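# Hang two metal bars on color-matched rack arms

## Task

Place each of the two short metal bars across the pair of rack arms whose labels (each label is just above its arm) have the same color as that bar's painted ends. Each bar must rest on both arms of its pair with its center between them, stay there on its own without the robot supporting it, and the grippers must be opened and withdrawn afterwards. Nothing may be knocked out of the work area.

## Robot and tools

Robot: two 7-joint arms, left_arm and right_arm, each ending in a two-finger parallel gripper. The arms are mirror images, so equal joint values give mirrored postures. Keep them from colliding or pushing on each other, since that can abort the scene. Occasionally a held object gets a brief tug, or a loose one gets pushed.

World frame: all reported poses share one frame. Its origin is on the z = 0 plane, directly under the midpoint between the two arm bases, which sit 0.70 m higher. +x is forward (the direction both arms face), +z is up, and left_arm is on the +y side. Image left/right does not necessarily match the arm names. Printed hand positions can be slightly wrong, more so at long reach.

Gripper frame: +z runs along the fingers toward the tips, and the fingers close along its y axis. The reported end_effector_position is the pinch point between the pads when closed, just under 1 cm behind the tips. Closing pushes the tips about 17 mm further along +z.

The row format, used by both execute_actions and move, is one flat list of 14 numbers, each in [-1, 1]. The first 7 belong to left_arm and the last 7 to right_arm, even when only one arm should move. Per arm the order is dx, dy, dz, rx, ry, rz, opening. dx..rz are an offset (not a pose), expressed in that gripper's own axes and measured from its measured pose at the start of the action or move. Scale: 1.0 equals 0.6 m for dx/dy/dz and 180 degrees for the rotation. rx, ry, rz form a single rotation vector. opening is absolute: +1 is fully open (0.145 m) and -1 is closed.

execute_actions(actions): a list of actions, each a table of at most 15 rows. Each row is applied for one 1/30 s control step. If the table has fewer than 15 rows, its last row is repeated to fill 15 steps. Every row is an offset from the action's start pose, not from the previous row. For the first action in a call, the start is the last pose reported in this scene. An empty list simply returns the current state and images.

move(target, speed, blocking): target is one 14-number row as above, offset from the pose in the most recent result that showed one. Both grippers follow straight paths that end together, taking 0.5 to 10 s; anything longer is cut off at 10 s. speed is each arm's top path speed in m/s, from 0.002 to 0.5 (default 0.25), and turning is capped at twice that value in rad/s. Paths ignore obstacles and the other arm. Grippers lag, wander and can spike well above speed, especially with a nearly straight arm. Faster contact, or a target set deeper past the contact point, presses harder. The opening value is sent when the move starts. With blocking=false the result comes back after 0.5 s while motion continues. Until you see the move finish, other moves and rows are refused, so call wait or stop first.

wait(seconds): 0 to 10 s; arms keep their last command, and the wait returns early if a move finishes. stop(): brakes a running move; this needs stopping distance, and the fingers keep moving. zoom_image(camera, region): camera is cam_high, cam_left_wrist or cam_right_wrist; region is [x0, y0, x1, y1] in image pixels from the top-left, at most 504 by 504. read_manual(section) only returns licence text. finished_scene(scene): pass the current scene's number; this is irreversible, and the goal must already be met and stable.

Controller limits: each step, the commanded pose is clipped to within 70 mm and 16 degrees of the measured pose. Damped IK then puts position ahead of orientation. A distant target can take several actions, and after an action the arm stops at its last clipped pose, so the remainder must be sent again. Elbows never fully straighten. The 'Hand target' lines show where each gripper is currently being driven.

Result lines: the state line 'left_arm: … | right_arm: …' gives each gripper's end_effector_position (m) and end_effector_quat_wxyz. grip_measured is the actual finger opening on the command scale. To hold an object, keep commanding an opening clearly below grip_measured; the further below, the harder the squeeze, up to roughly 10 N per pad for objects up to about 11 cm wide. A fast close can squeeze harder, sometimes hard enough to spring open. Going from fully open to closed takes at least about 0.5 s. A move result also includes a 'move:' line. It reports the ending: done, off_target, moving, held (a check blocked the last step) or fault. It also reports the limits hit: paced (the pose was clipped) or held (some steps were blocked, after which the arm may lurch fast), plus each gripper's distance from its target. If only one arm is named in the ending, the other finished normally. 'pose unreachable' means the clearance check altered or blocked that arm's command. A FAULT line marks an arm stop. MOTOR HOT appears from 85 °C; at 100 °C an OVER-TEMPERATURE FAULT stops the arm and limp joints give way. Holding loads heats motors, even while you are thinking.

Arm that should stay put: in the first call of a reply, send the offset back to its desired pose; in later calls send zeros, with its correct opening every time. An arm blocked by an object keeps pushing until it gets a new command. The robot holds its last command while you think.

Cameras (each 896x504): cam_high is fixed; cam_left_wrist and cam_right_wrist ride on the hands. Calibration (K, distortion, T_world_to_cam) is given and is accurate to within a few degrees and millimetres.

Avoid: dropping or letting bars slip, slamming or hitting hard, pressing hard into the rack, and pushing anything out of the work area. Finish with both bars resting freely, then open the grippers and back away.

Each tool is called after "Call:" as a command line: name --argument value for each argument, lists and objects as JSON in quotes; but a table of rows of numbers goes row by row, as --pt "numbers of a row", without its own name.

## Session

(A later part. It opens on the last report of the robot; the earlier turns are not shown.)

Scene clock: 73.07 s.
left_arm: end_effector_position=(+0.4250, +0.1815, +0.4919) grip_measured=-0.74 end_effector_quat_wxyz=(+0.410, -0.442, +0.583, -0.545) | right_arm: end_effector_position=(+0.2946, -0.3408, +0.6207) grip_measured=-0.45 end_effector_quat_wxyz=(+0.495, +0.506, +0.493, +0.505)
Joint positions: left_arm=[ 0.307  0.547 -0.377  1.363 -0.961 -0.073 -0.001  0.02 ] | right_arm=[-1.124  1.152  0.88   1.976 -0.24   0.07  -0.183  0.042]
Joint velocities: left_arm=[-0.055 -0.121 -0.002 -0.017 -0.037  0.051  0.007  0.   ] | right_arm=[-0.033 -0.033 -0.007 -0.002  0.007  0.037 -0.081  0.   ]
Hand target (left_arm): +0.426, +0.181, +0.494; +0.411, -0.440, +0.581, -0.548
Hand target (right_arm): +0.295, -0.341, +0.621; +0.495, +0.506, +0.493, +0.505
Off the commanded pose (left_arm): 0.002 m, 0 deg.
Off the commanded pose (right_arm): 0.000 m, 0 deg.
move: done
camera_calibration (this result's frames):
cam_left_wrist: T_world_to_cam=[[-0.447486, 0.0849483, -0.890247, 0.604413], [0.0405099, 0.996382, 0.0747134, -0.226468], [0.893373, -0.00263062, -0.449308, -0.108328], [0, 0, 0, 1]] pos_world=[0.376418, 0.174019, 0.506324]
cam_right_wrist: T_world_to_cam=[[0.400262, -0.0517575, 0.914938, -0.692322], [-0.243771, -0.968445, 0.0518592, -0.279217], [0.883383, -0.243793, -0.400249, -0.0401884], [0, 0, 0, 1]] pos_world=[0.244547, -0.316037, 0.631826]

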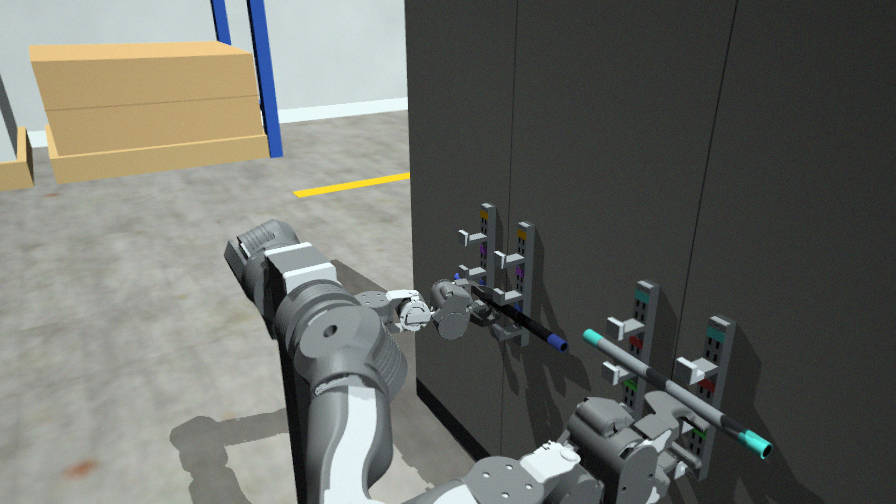

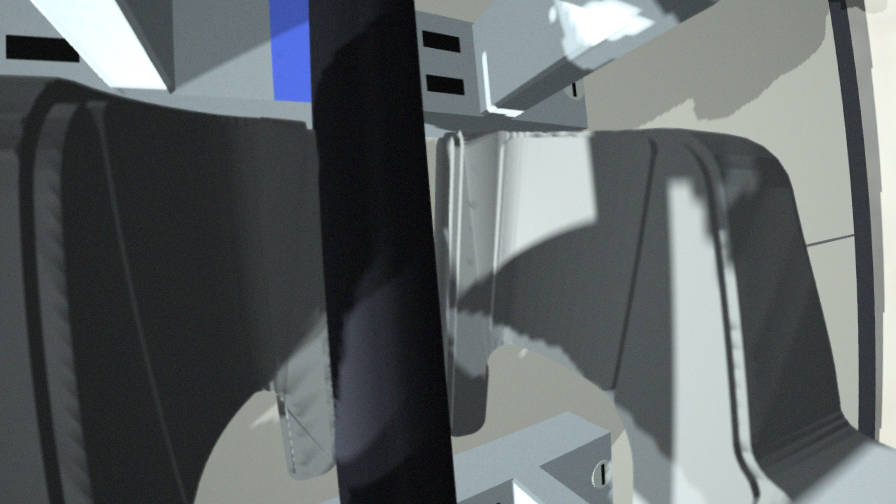

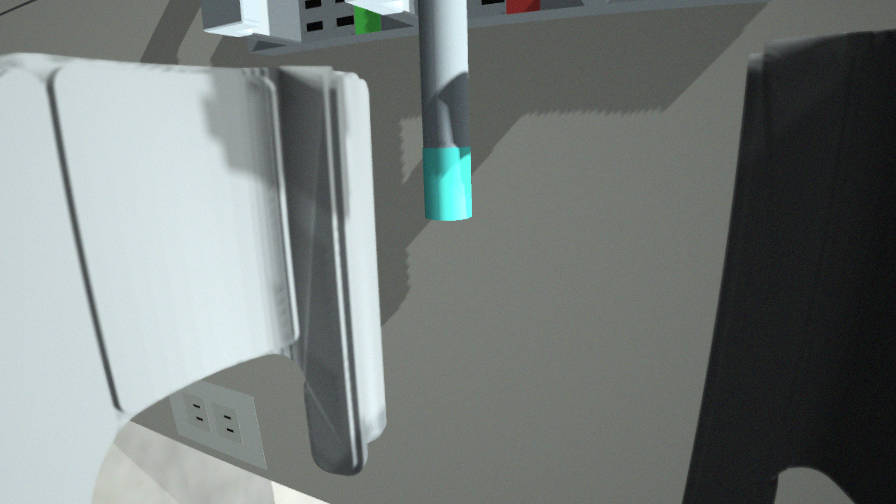

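Call:
move --target '[-0.005,0.005,0.02,0,0,0,-1,0,0,0,0,0,0,-0.45]' --speed 0.03

Call:
move --target '[0,0.04,0,0,0,0,-1,0,0,0,0,0,0,-0.45]' --speed 0.03

Call:
zoom_image --camera "cam_high" --region '[420,190,620,370]'

Scene clock: 74.80 s.
left_arm: end_effector_position=(+0.4342, +0.1828, +0.4843) grip_measured=-0.74 end_effector_quat_wxyz=(+0.408, -0.444, +0.586, -0.541) | right_arm: end_effector_position=(+0.2946, -0.3408, +0.6207) grip_measured=-0.45 end_effector_quat_wxyz=(+0.495, +0.506, +0.493, +0.505)
Joint positions: left_arm=[ 0.348  0.516 -0.38   1.281 -0.985 -0.106 -0.015  0.02 ] | right_arm=[-1.124  1.152  0.88   1.976 -0.24   0.07  -0.183  0.042]
Joint velocities: left_arm=[ 0.011  0.077  0.022  0.007 -0.066 -0.037  0.066  0.   ] | right_arm=[-0.077  0.033 -0.032 -0.002  0.022  0.037 -0.007 -0.   ]
Hand target (left_arm): +0.437, +0.181, +0.488; +0.410, -0.442, +0.583, -0.545
Hand target (right_arm): +0.295, -0.341, +0.621; +0.495, +0.506, +0.493, +0.505
Off the commanded pose (left_arm): 0.005 m, 1 deg.
Off the commanded pose (right_arm): 0.000 m, 0 deg.
move: off_target (left_arm)
camera_calibration (this result's frames):
cam_left_wrist: T_world_to_cam=[[-0.455702, 0.0899998, -0.885571, 0.602071], [0.0418115, 0.995942, 0.0797011, -0.230437], [0.88915, -0.000707074, -0.457616, -0.114481], [0, 0, 0, 1]] pos_world=[0.385791, 0.175235, 0.499154]
cam_right_wrist: T_world_to_cam=[[0.400262, -0.0517575, 0.914938, -0.692322], [-0.243771, -0.968445, 0.0518592, -0.279217], [0.883383, -0.243793, -0.400249, -0.0401884], [0, 0, 0, 1]] pos_world=[0.244547, -0.316037, 0.631826]

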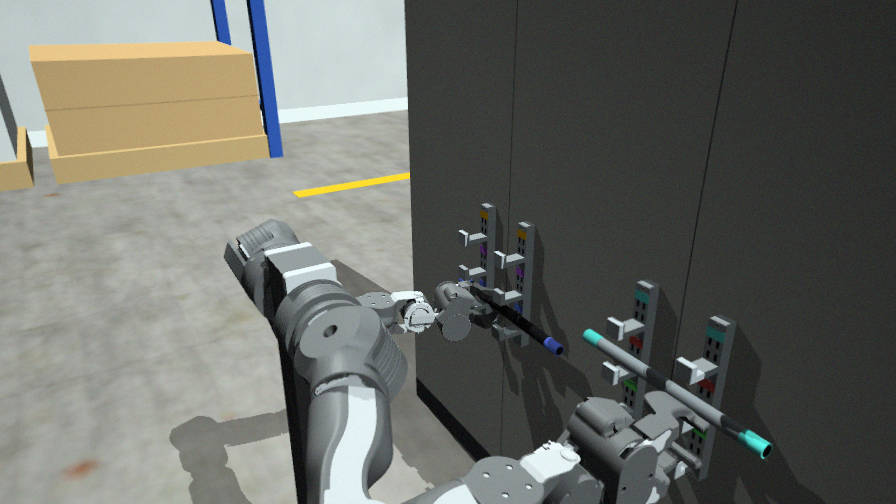

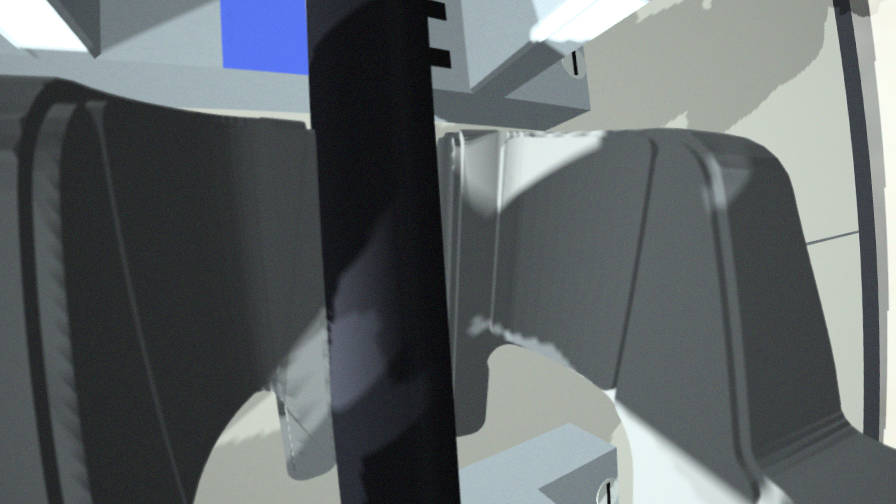

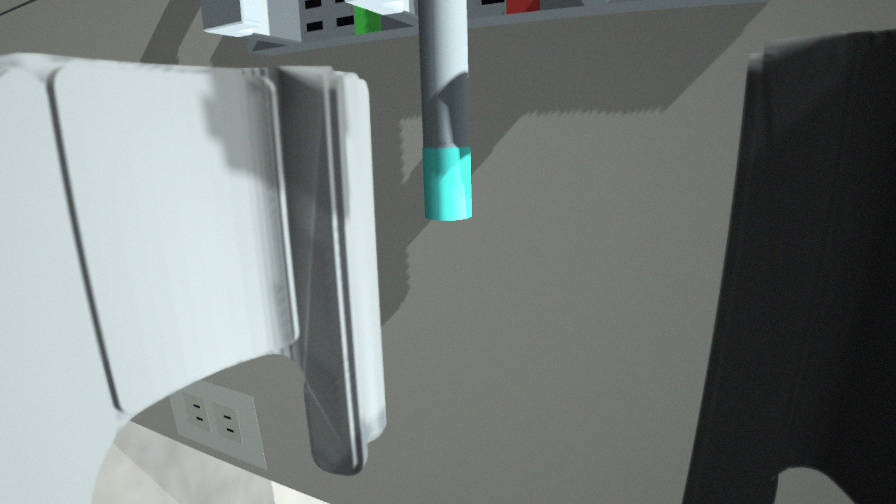

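Scene clock: 75.83 s.
left_arm: end_effector_position=(+0.4337, +0.1847, +0.4671) grip_measured=-0.74 end_effector_quat_wxyz=(+0.414, -0.442, +0.577, -0.548) | right_arm: end_effector_position=(+0.2946, -0.3408, +0.6207) grip_measured=-0.45 end_effector_quat_wxyz=(+0.495, +0.506, +0.493, +0.505)
Joint positions: left_arm=[ 0.345  0.487 -0.393  1.184 -1.011 -0.13  -0.125  0.02 ] | right_arm=[-1.124  1.152  0.88   1.976 -0.24   0.07  -0.183  0.042]
Joint velocities: left_arm=[-0.055  0.033 -0.032 -0.007  0.066 -0.007  0.022 -0.   ] | right_arm=[ 0.077  0.033 -0.007 -0.007  0.022 -0.037  0.007  0.   ]
Hand target (left_arm): +0.432, +0.183, +0.461; +0.409, -0.444, +0.586, -0.541
Hand target (right_arm): +0.295, -0.341, +0.621; +0.495, +0.506, +0.493, +0.505
Off the commanded pose (left_arm): 0.007 m, 1 deg.
Off the commanded pose (right_arm): 0.000 m, 0 deg.
move: off_target (left_arm)
camera_calibration (this result's frames):
cam_left_wrist: T_world_to_cam=[[-0.436167, 0.0767631, -0.896585, 0.585552], [0.0342699, 0.997049, 0.068693, -0.222756], [0.899213, -0.000764229, -0.437511, -0.135702], [0, 0, 0, 1]] pos_world=[0.385058, 0.177046, 0.480928]
cam_right_wrist: T_world_to_cam=[[0.400262, -0.0517575, 0.914938, -0.692322], [-0.243771, -0.968445, 0.0518592, -0.279217], [0.883383, -0.243793, -0.400249, -0.0401884], [0, 0, 0, 1]] pos_world=[0.244547, -0.316037, 0.631826]

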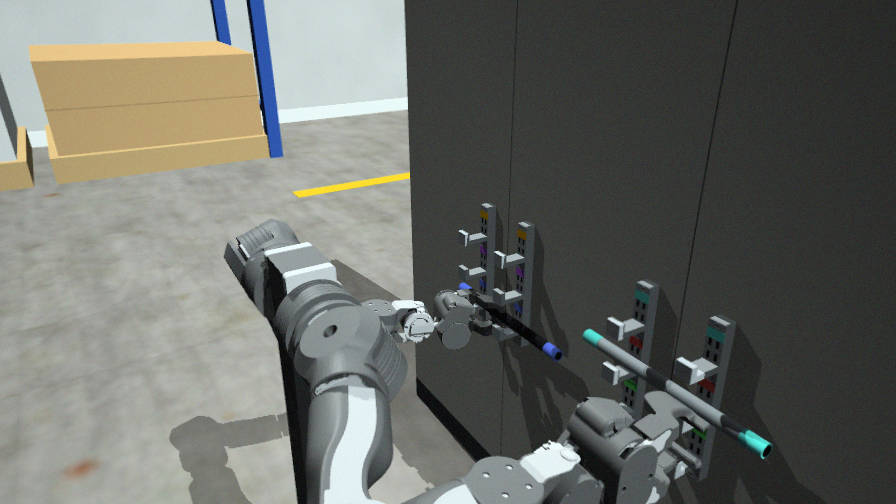

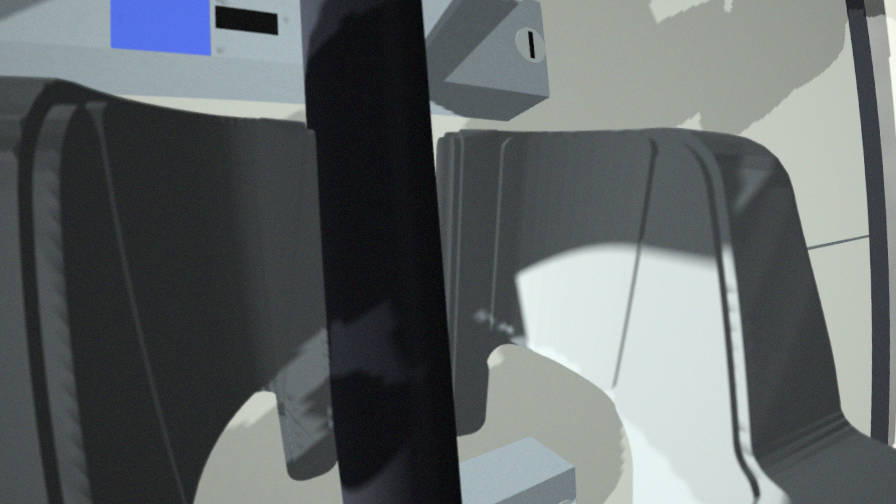

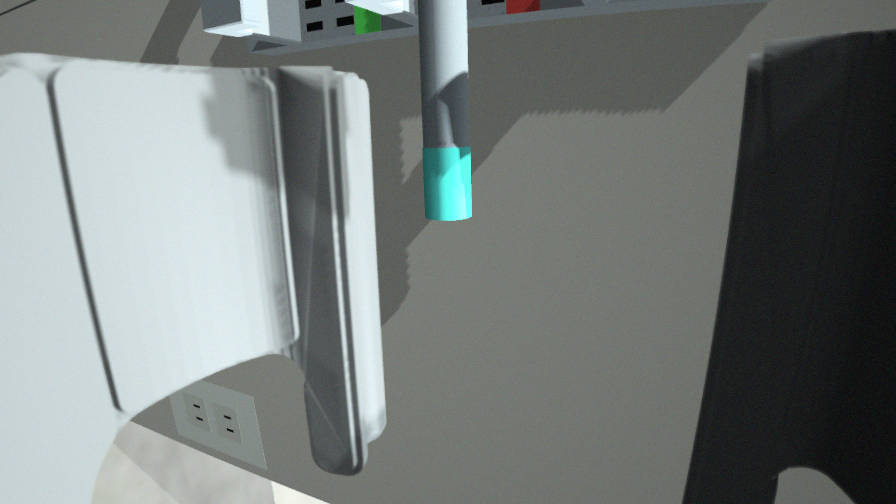

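Region (420, 190, 620, 370) of cam_high's 896x504 image, scaled by 2.520, with more detail than that image has; it fills the top 454 rows of this view, and the rest is white.

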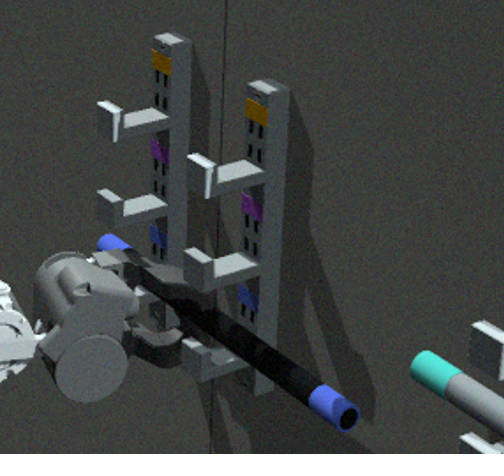

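Call:
move --target '[-0.022,-0.008,-0.006,0,0,0,-1,0,0,0,0,0,0,-0.45]' --speed 0.03

Call:
execute_actions --actions '[[[0,0.004,0,0,0,0,-0.75,0,0,0,0,0,0,-0.45]],[[0,0,0,0,0,0,-0.6,0,0,0,0,0,0,-0.45]],[[0,0,0,0,0,0,-0.45,0,0,0,0,0,0,-0.45]]]'

Call:
move --target '[0,0,-0.17,0,0,0,-0.45,0,0,0,0,0,0,-0.45]' --speed 0.08

Scene clock: 77.53 s.
left_arm: end_effector_position=(+0.4327, +0.1970, +0.4694) grip_measured=-0.74 end_effector_quat_wxyz=(+0.413, -0.442, +0.579, -0.547) | right_arm: end_effector_position=(+0.2946, -0.3408, +0.6207) grip_measured=-0.45 end_effector_quat_wxyz=(+0.495, +0.506, +0.493, +0.505)
Joint positions: left_arm=[ 0.346  0.528 -0.392  1.184 -0.979 -0.153 -0.125  0.02 ] | right_arm=[-1.124  1.152  0.88   1.976 -0.24   0.07  -0.183  0.042]
Joint velocities: left_arm=[-0.099 -0.099 -0.002 -0.002  0.037 -0.051  0.022  0.   ] | right_arm=[ 0.011 -0.011  0.007  0.012 -0.007  0.007  0.007 -0.   ]
Hand target (left_arm): +0.434, +0.198, +0.472; +0.414, -0.442, +0.577, -0.548
Hand target (right_arm): +0.295, -0.341, +0.621; +0.495, +0.506, +0.493, +0.505
Off the commanded pose (left_arm): 0.003 m, 0 deg.
Off the commanded pose (right_arm): 0.000 m, 0 deg.
move: done
camera_calibration (this result's frames):
cam_left_wrist: T_world_to_cam=[[-0.440315, 0.0800261, -0.89427, 0.586309], [0.0359217, 0.996793, 0.0715138, -0.237153], [0.897125, -0.000635095, -0.441777, -0.130813], [0, 0, 0, 1]] pos_world=[0.384035, 0.189389, 0.483489]
cam_right_wrist: T_world_to_cam=[[0.400262, -0.0517575, 0.914938, -0.692322], [-0.243771, -0.968445, 0.0518592, -0.279217], [0.883383, -0.243793, -0.400249, -0.0401884], [0, 0, 0, 1]] pos_world=[0.244547, -0.316037, 0.631826]

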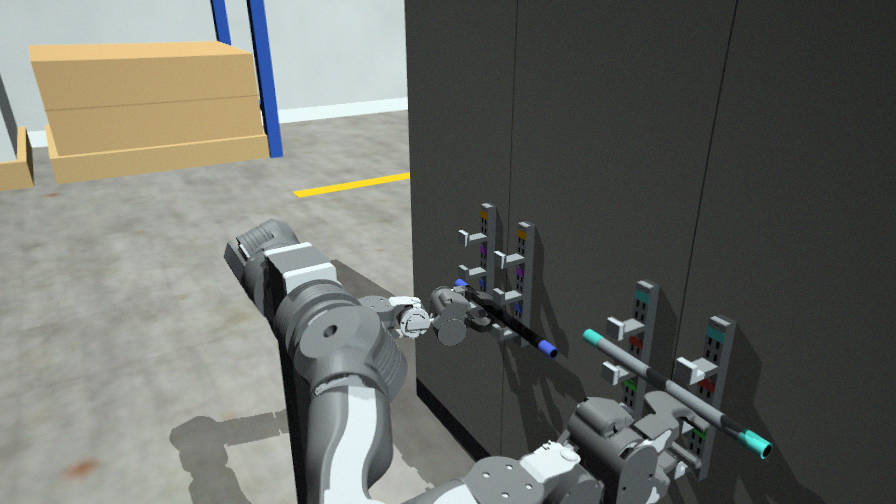

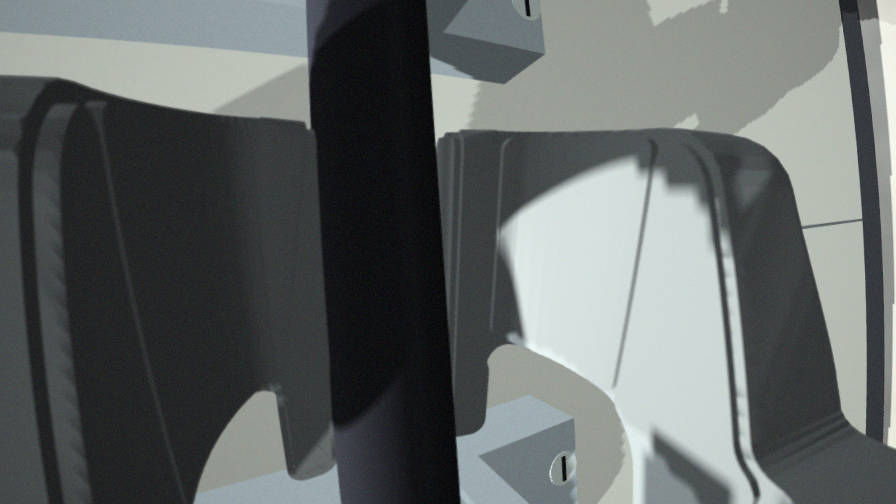

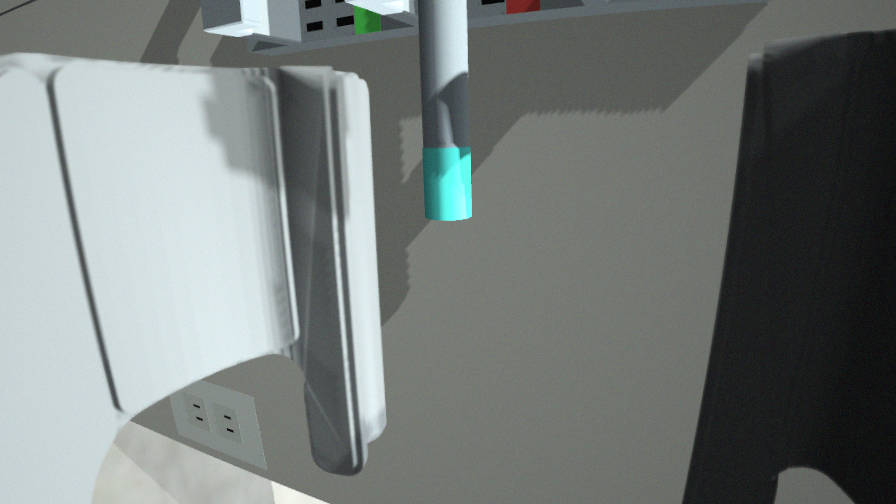

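Scene clock: 79.03 s.
left_arm: end_effector_position=(+0.4328, +0.1977, +0.4680) grip_measured=-0.45 end_effector_quat_wxyz=(+0.413, -0.443, +0.578, -0.547) | right_arm: end_effector_position=(+0.2946, -0.3408, +0.6207) grip_measured=-0.45 end_effector_quat_wxyz=(+0.495, +0.506, +0.493, +0.505)
Joint positions: left_arm=[ 0.346  0.526 -0.392  1.176 -0.979 -0.154 -0.132  0.042] | right_arm=[-1.124  1.152  0.88   1.976 -0.24   0.07  -0.183  0.042]
Joint velocities: left_arm=[-0.011 -0.033  0.002  0.002  0.081 -0.022 -0.037 -0.   ] | right_arm=[-0.011  0.077 -0.007  0.007 -0.081 -0.022 -0.022  0.   ]
Hand target (left_arm): +0.433, +0.198, +0.468; +0.413, -0.443, +0.578, -0.547
Hand target (right_arm): +0.295, -0.341, +0.621; +0.495, +0.506, +0.493, +0.505
Off the commanded pose (left_arm): 0.000 m, 0 deg.
Off the commanded pose (right_arm): 0.000 m, 0 deg.
camera_calibration (this result's frames):
cam_left_wrist: T_world_to_cam=[[-0.440556, 0.0770646, -0.894411, 0.585734], [0.0333085, 0.997026, 0.0694995, -0.235685], [0.897107, 0.000826933, -0.441812, -0.13184], [0, 0, 0, 1]] pos_world=[0.384173, 0.189954, 0.482019]
cam_right_wrist: T_world_to_cam=[[0.400262, -0.0517575, 0.914938, -0.692322], [-0.243771, -0.968445, 0.0518592, -0.279217], [0.883383, -0.243793, -0.400249, -0.0401884], [0, 0, 0, 1]] pos_world=[0.244547, -0.316037, 0.631826]

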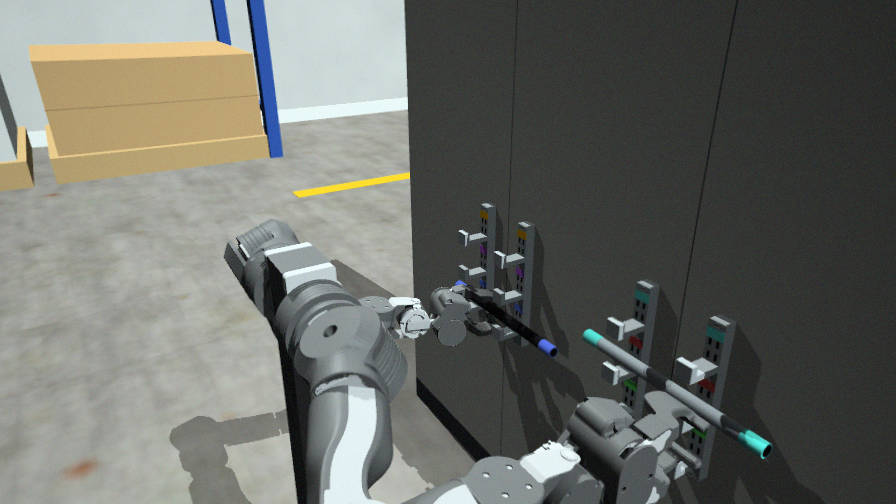

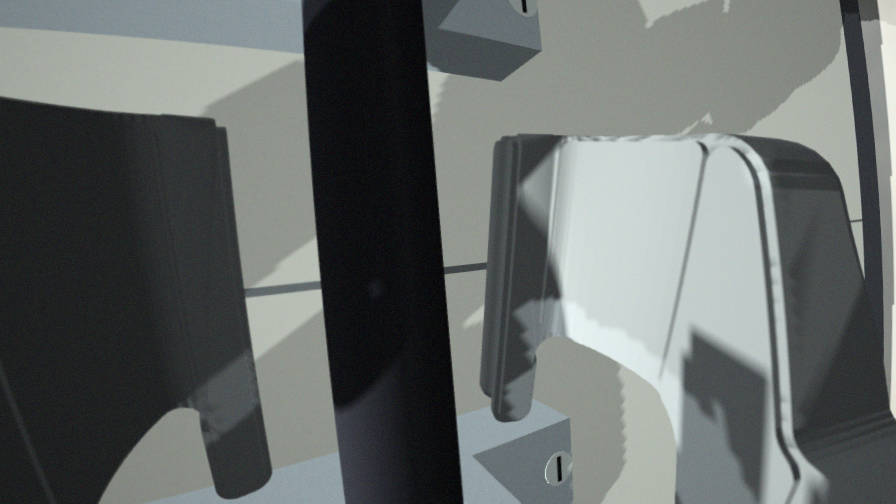

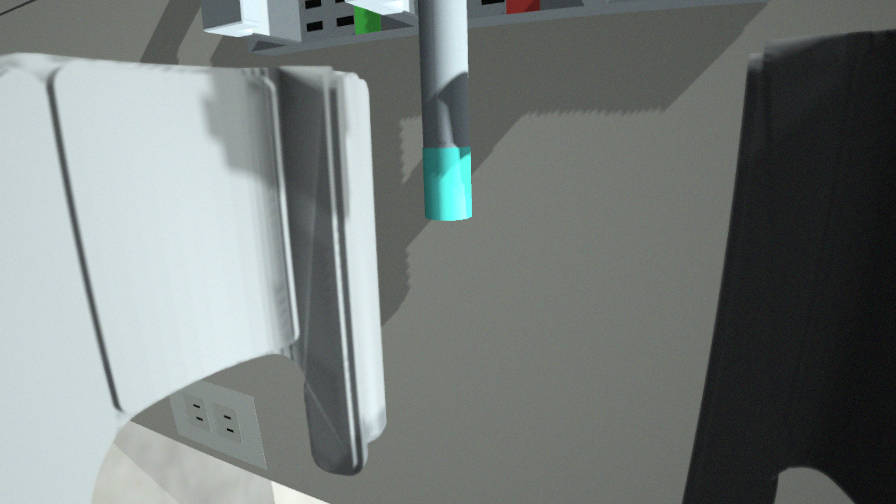

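Scene clock: 80.57 s.
left_arm: end_effector_position=(+0.3332, +0.2233, +0.4687) grip_measured=-0.45 end_effector_quat_wxyz=(+0.407, -0.449, +0.580, -0.544) | right_arm: end_effector_position=(+0.2946, -0.3408, +0.6207) grip_measured=-0.45 end_effector_quat_wxyz=(+0.495, +0.506, +0.493, +0.505)
Joint positions: left_arm=[-0.187  0.715 -0.157  1.619 -0.906 -0.113 -0.175  0.042] | right_arm=[-1.124  1.152  0.88   1.976 -0.24   0.07  -0.183  0.042]
Joint velocities: left_arm=[ 0.033 -0.011  0.007  0.002 -0.022 -0.007 -0.022  0.   ] | right_arm=[ 0.011 -0.033 -0.022  0.002  0.007  0.007  0.022 -0.   ]
Hand target (left_arm): +0.334, +0.224, +0.473; +0.411, -0.446, +0.576, -0.548
Hand target (right_arm): +0.295, -0.341, +0.621; +0.495, +0.506, +0.493, +0.505
Off the commanded pose (left_arm): 0.006 m, 1 deg.
Off the commanded pose (right_arm): 0.000 m, 0 deg.
move: off_target (left_arm)
camera_calibration (this result's frames):
cam_left_wrist: T_world_to_cam=[[-0.455465, 0.0732952, -0.887231, 0.542995], [0.0339331, 0.99731, 0.0649692, -0.256126], [0.889607, -0.000515266, -0.456727, -0.032362], [0, 0, 0, 1]] pos_world=[0.284796, 0.215621, 0.483622]
cam_right_wrist: T_world_to_cam=[[0.400262, -0.0517575, 0.914938, -0.692322], [-0.243771, -0.968445, 0.0518592, -0.279217], [0.883383, -0.243793, -0.400249, -0.0401884], [0, 0, 0, 1]] pos_world=[0.244547, -0.316037, 0.631826]

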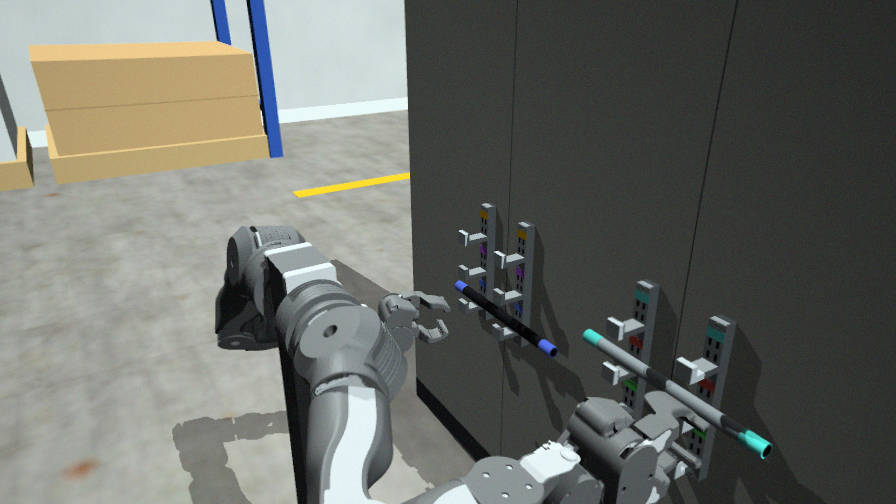

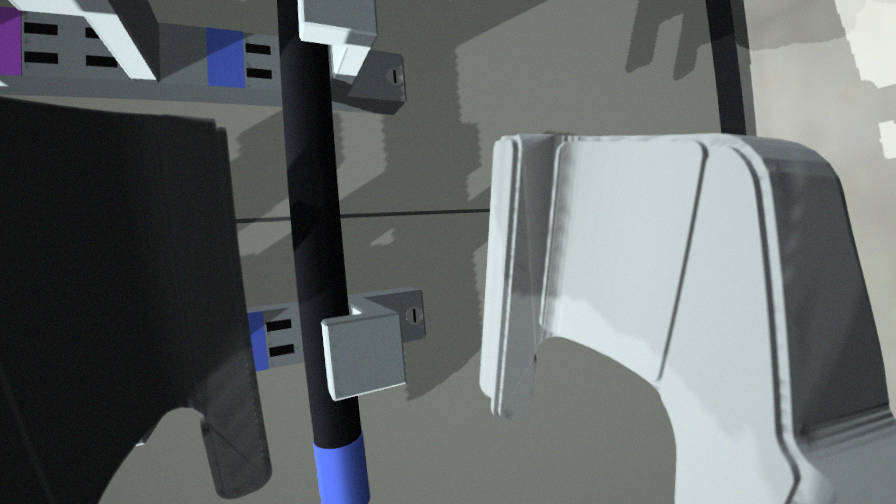

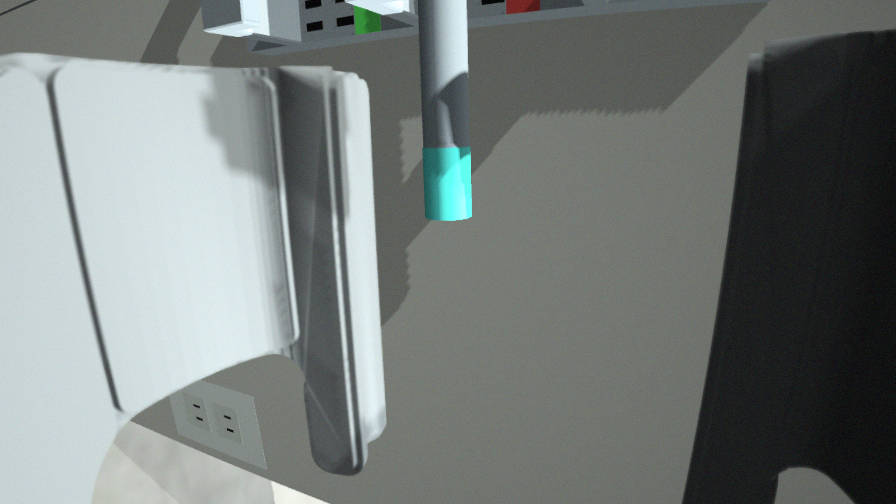

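Call:
move --target '[0,0,-0.1,0,0,0,-0.45,0.21,-0.127,0.092,0,0.055,0,-0.45]' --speed 0.12

Scene clock: 82.97 s.
left_arm: end_effector_position=(+0.2746, +0.2391, +0.4692) grip_measured=-0.45 end_effector_quat_wxyz=(+0.405, -0.454, +0.581, -0.541) | right_arm: end_effector_position=(+0.3469, -0.2149, +0.5432) grip_measured=-0.45 end_effector_quat_wxyz=(+0.411, +0.474, +0.574, +0.526)
Joint positions: left_arm=[-0.545  0.756  0.039  1.775 -0.896 -0.142 -0.28   0.042] | right_arm=[-1.304  2.008  0.465  1.913  0.266  0.362 -0.838  0.042]
Joint velocities: left_arm=[ 0.011 -0.077 -0.012 -0.002 -0.007  0.007  0.022 -0.   ] | right_arm=[-0.099  0.055 -0.027 -0.002 -0.022  0.022  0.007 -0.   ]
Hand target (left_arm): +0.275, +0.239, +0.473; +0.407, -0.450, +0.579, -0.545
Hand target (right_arm): +0.347, -0.214, +0.544; +0.410, +0.474, +0.574, +0.527
Off the commanded pose (left_arm): 0.004 m, 1 deg.
Off the commanded pose (right_arm): 0.006 m, 7 deg.
joint sent to its limit (right arm) — the command would take joint 1 (shoulder pitch) past its lower limit and joint 2 (shoulder roll) past its upper limit, so those joints were sent only as far as their limits.
move: off_target (left_arm, right_arm)
camera_calibration (this result's frames):
cam_left_wrist: T_world_to_cam=[[-0.467292, 0.0685742, -0.88144, 0.517263], [0.0293588, 0.997641, 0.0620499, -0.267379], [0.883615, 0.00311744, -0.468203, 0.0260858], [0, 0, 0, 1]] pos_world=[0.226513, 0.231196, 0.48474]
cam_right_wrist: T_world_to_cam=[[0.497585, 0.0534123, 0.865769, -0.620293], [-0.0202009, -0.997118, 0.0731257, -0.23584], [0.86718, -0.0538756, -0.495072, 0.0112606], [0, 0, 0, 1]] pos_world=[0.294119, -0.201422, 0.559851]

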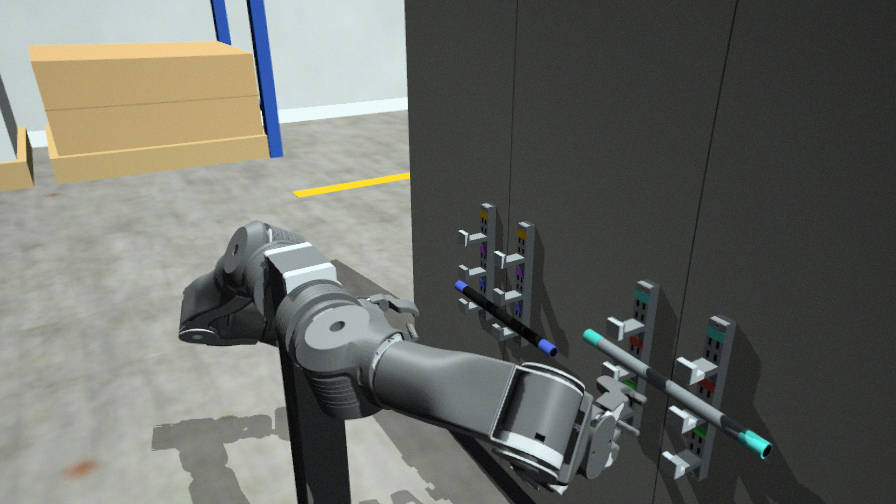

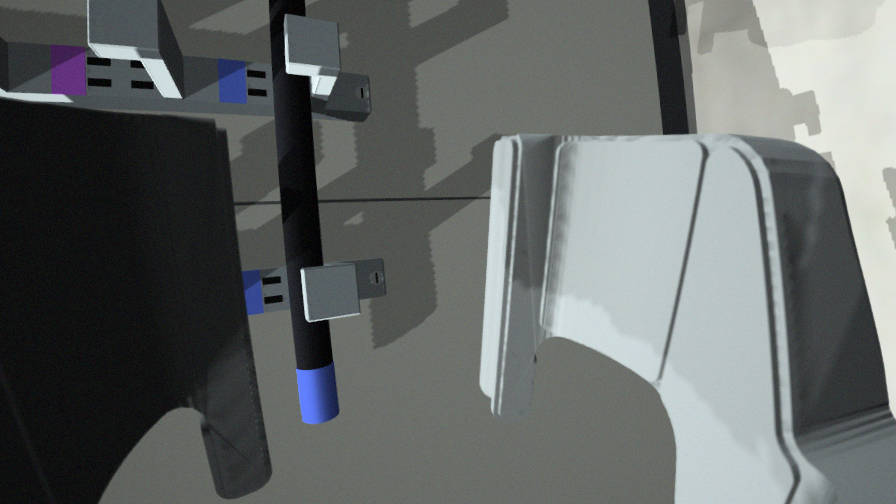

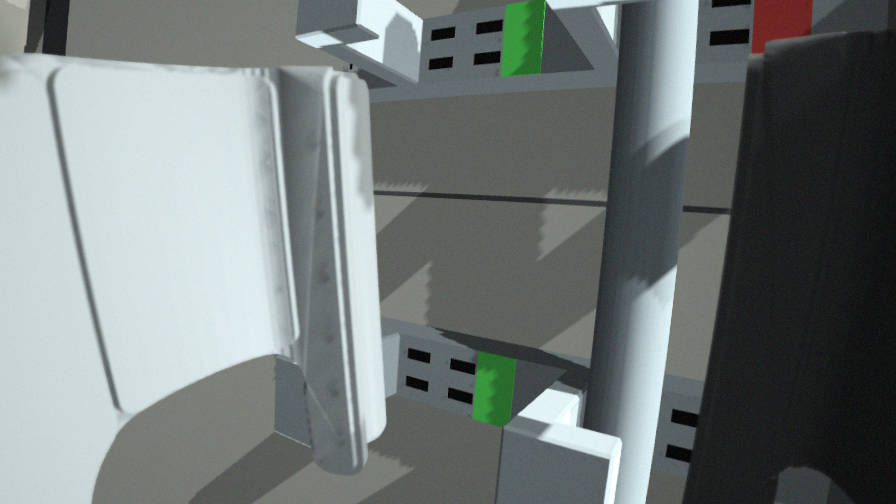

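Call:
move --target '[0,0,0,0,0,0,-0.45,0.118,-0.158,-0.11,0,0,0.5,-0.45]' --speed 0.2

Scene clock: 88.23 s.
left_arm: end_effector_position=(+0.2746, +0.2391, +0.4692) grip_measured=-0.45 end_effector_quat_wxyz=(+0.405, -0.454, +0.581, -0.541) | right_arm: end_effector_position=(+0.2551, -0.1629, +0.4564) grip_measured=-0.45 end_effector_quat_wxyz=(-0.163, +0.865, +0.182, +0.439)
Joint positions: left_arm=[-0.545  0.756  0.039  1.775 -0.896 -0.142 -0.28   0.042] | right_arm=[-1.304  2.008  0.289  2.08   1.506 -0.446 -0.309  0.042]
Joint velocities: left_arm=[ 0.011  0.011 -0.007  0.007  0.022  0.007 -0.007  0.   ] | right_arm=[-0.143  0.077 -0.007 -0.002  0.051  0.022 -0.051 -0.   ]
Hand target (left_arm): +0.275, +0.239, +0.469; +0.405, -0.454, +0.581, -0.541
Hand target (right_arm): +0.255, -0.161, +0.457; -0.167, +0.864, +0.183, +0.439
Off the commanded pose (left_arm): 0.000 m, 0 deg.
Off the commanded pose (right_arm): 0.004 m, 33 deg; orientation clipped at the last step of the last action.
joint sent to its limit (right arm) — the command would take joint 1 (shoulder pitch) past its lower limit and joint 2 (shoulder roll) past its upper limit, so those joints were sent only as far as their limits.
move: off_target (right_arm); limits=paced
camera_calibration (this result's frames):
cam_left_wrist: T_world_to_cam=[[-0.467292, 0.0685742, -0.88144, 0.517263], [0.0293588, 0.997641, 0.0620499, -0.267379], [0.883615, 0.00311744, -0.468203, 0.0260858], [0, 0, 0, 1]] pos_world=[0.226513, 0.231196, 0.48474]
cam_right_wrist: T_world_to_cam=[[0.683639, -0.634367, -0.360855, -0.101922], [-0.665252, -0.33832, -0.665567, 0.429595], [0.300129, 0.695066, -0.653303, 0.389503], [0, 0, 0, 1]] pos_world=[0.238566, -0.190045, 0.503609]

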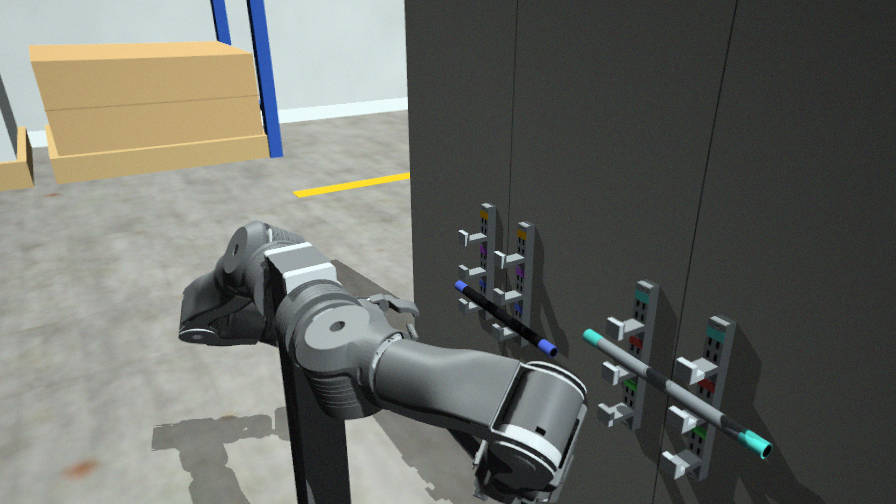

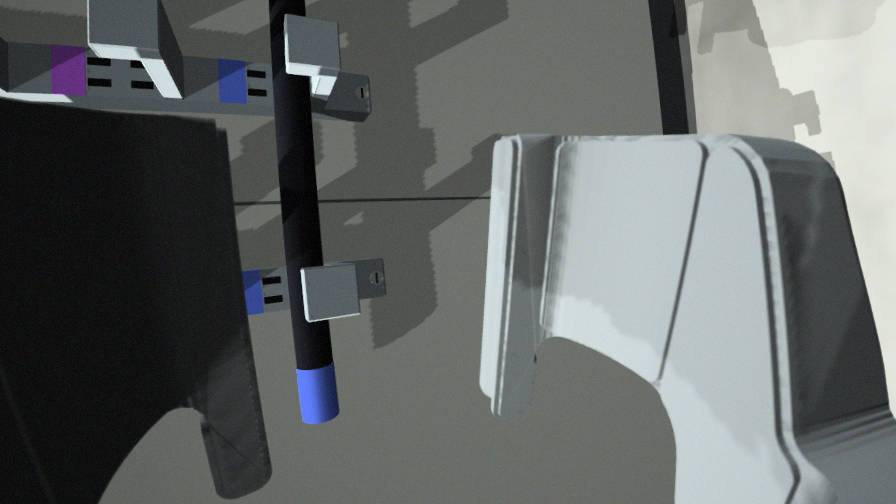

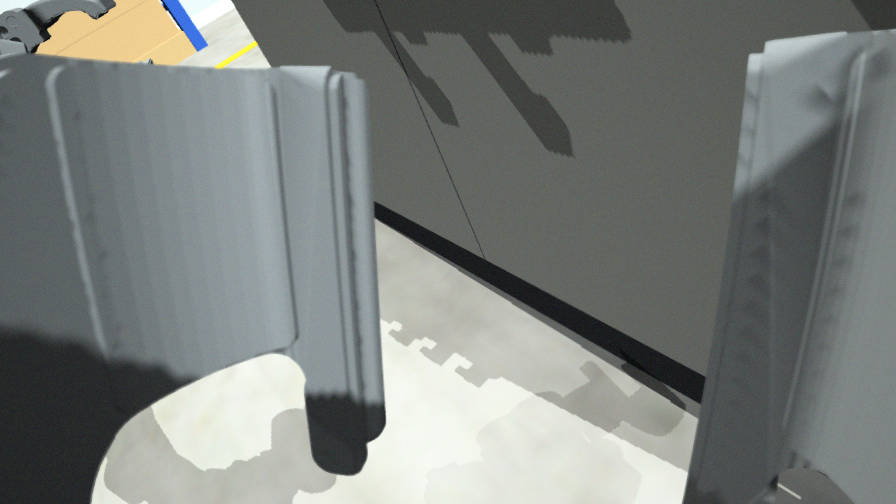

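Call:
move --target '[0,0,0,0,0,0,-0.45,-0.395,0.19,0.005,0,0,0,-0.45]' --speed 0.25

Scene clock: 90.83 s.
left_arm: end_effector_position=(+0.2746, +0.2391, +0.4692) grip_measured=-0.45 end_effector_quat_wxyz=(+0.405, -0.454, +0.581, -0.541) | right_arm: end_effector_position=(+0.1688, -0.3081, +0.3559) grip_measured=-0.45 end_effector_quat_wxyz=(-0.057, +0.962, +0.189, +0.189)
Joint positions: left_arm=[-0.545  0.756  0.039  1.775 -0.896 -0.142 -0.28   0.042] | right_arm=[-1.304  1.882  0.002  1.695  1.511 -0.138  0.015  0.042]
Joint velocities: left_arm=[-0.077  0.055  0.017  0.002 -0.081 -0.066  0.037  0.   ] | right_arm=[ 0.099 -0.033  0.012 -0.007 -0.037 -0.007  0.022 -0.   ]
Hand target (left_arm): +0.275, +0.239, +0.469; +0.405, -0.454, +0.581, -0.541
Hand target (right_arm): +0.169, -0.307, +0.356; -0.059, +0.961, +0.191, +0.190
Off the commanded pose (left_arm): 0.000 m, 0 deg.
Off the commanded pose (right_arm): 0.110 m, 33 deg; position and orientation clipped at the last step of the last action.
joint sent to its limit (right arm) — the command would take joint 1 (shoulder pitch) past its lower limit, so that joint was sent only as far as its limit.
move: off_target (right_arm); limits=paced
camera_calibration (this result's frames):
cam_left_wrist: T_world_to_cam=[[-0.467292, 0.0685742, -0.88144, 0.517263], [0.0293588, 0.997641, 0.0620499, -0.267379], [0.883615, 0.00311744, -0.468203, 0.0260858], [0, 0, 0, 1]] pos_world=[0.226513, 0.231196, 0.48474]
cam_right_wrist: T_world_to_cam=[[0.464801, -0.781578, -0.416048, -0.160057], [-0.883083, -0.443293, -0.153804, 0.0783604], [-0.0642211, 0.438893, -0.896241, 0.519675], [0, 0, 0, 1]] pos_world=[0.176968, -0.318442, 0.411215]

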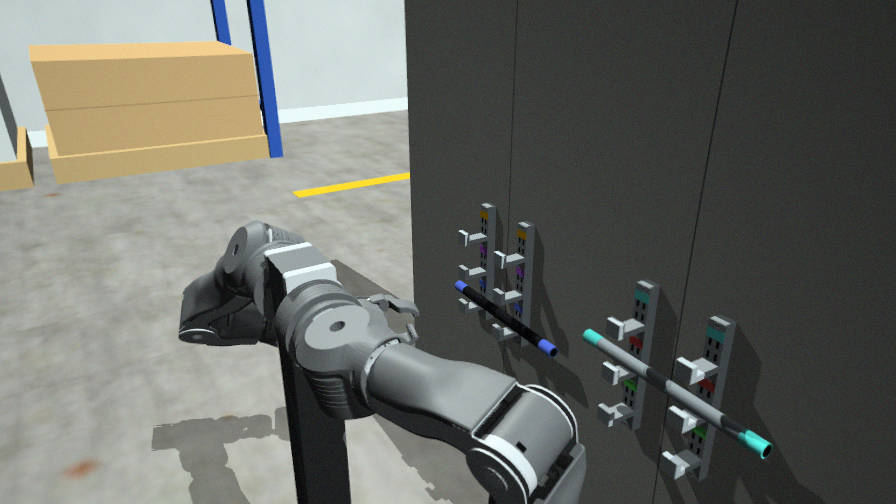

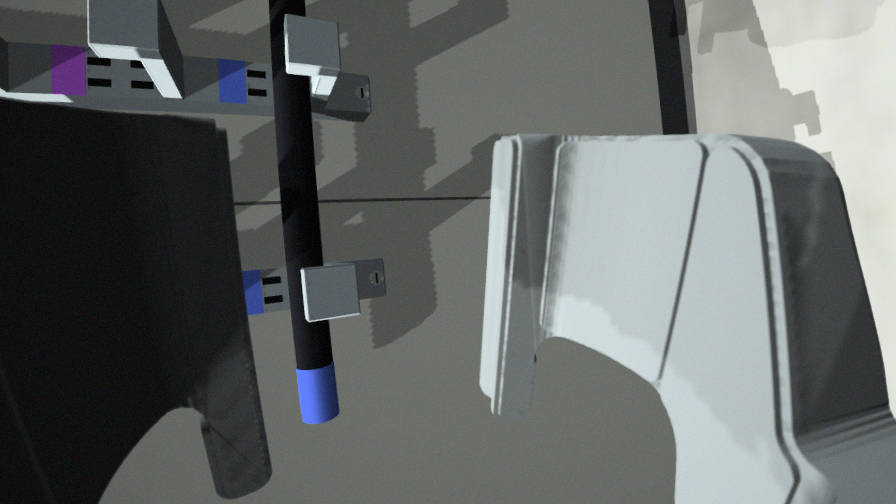

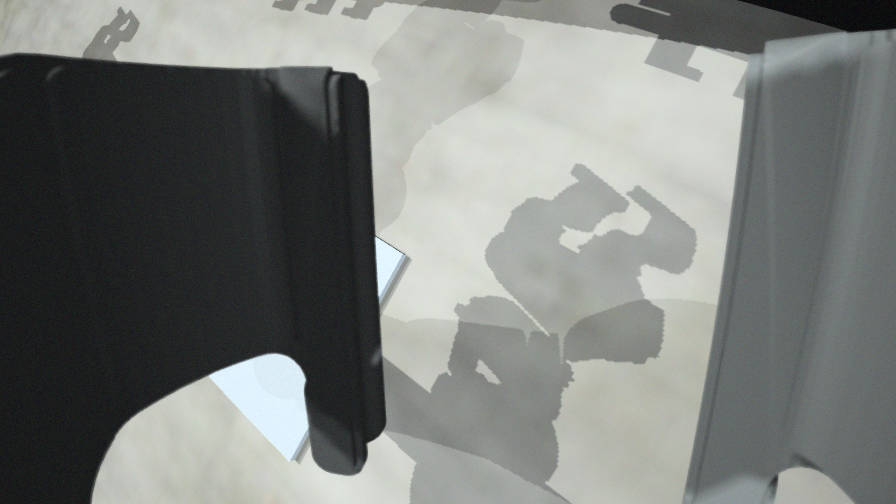

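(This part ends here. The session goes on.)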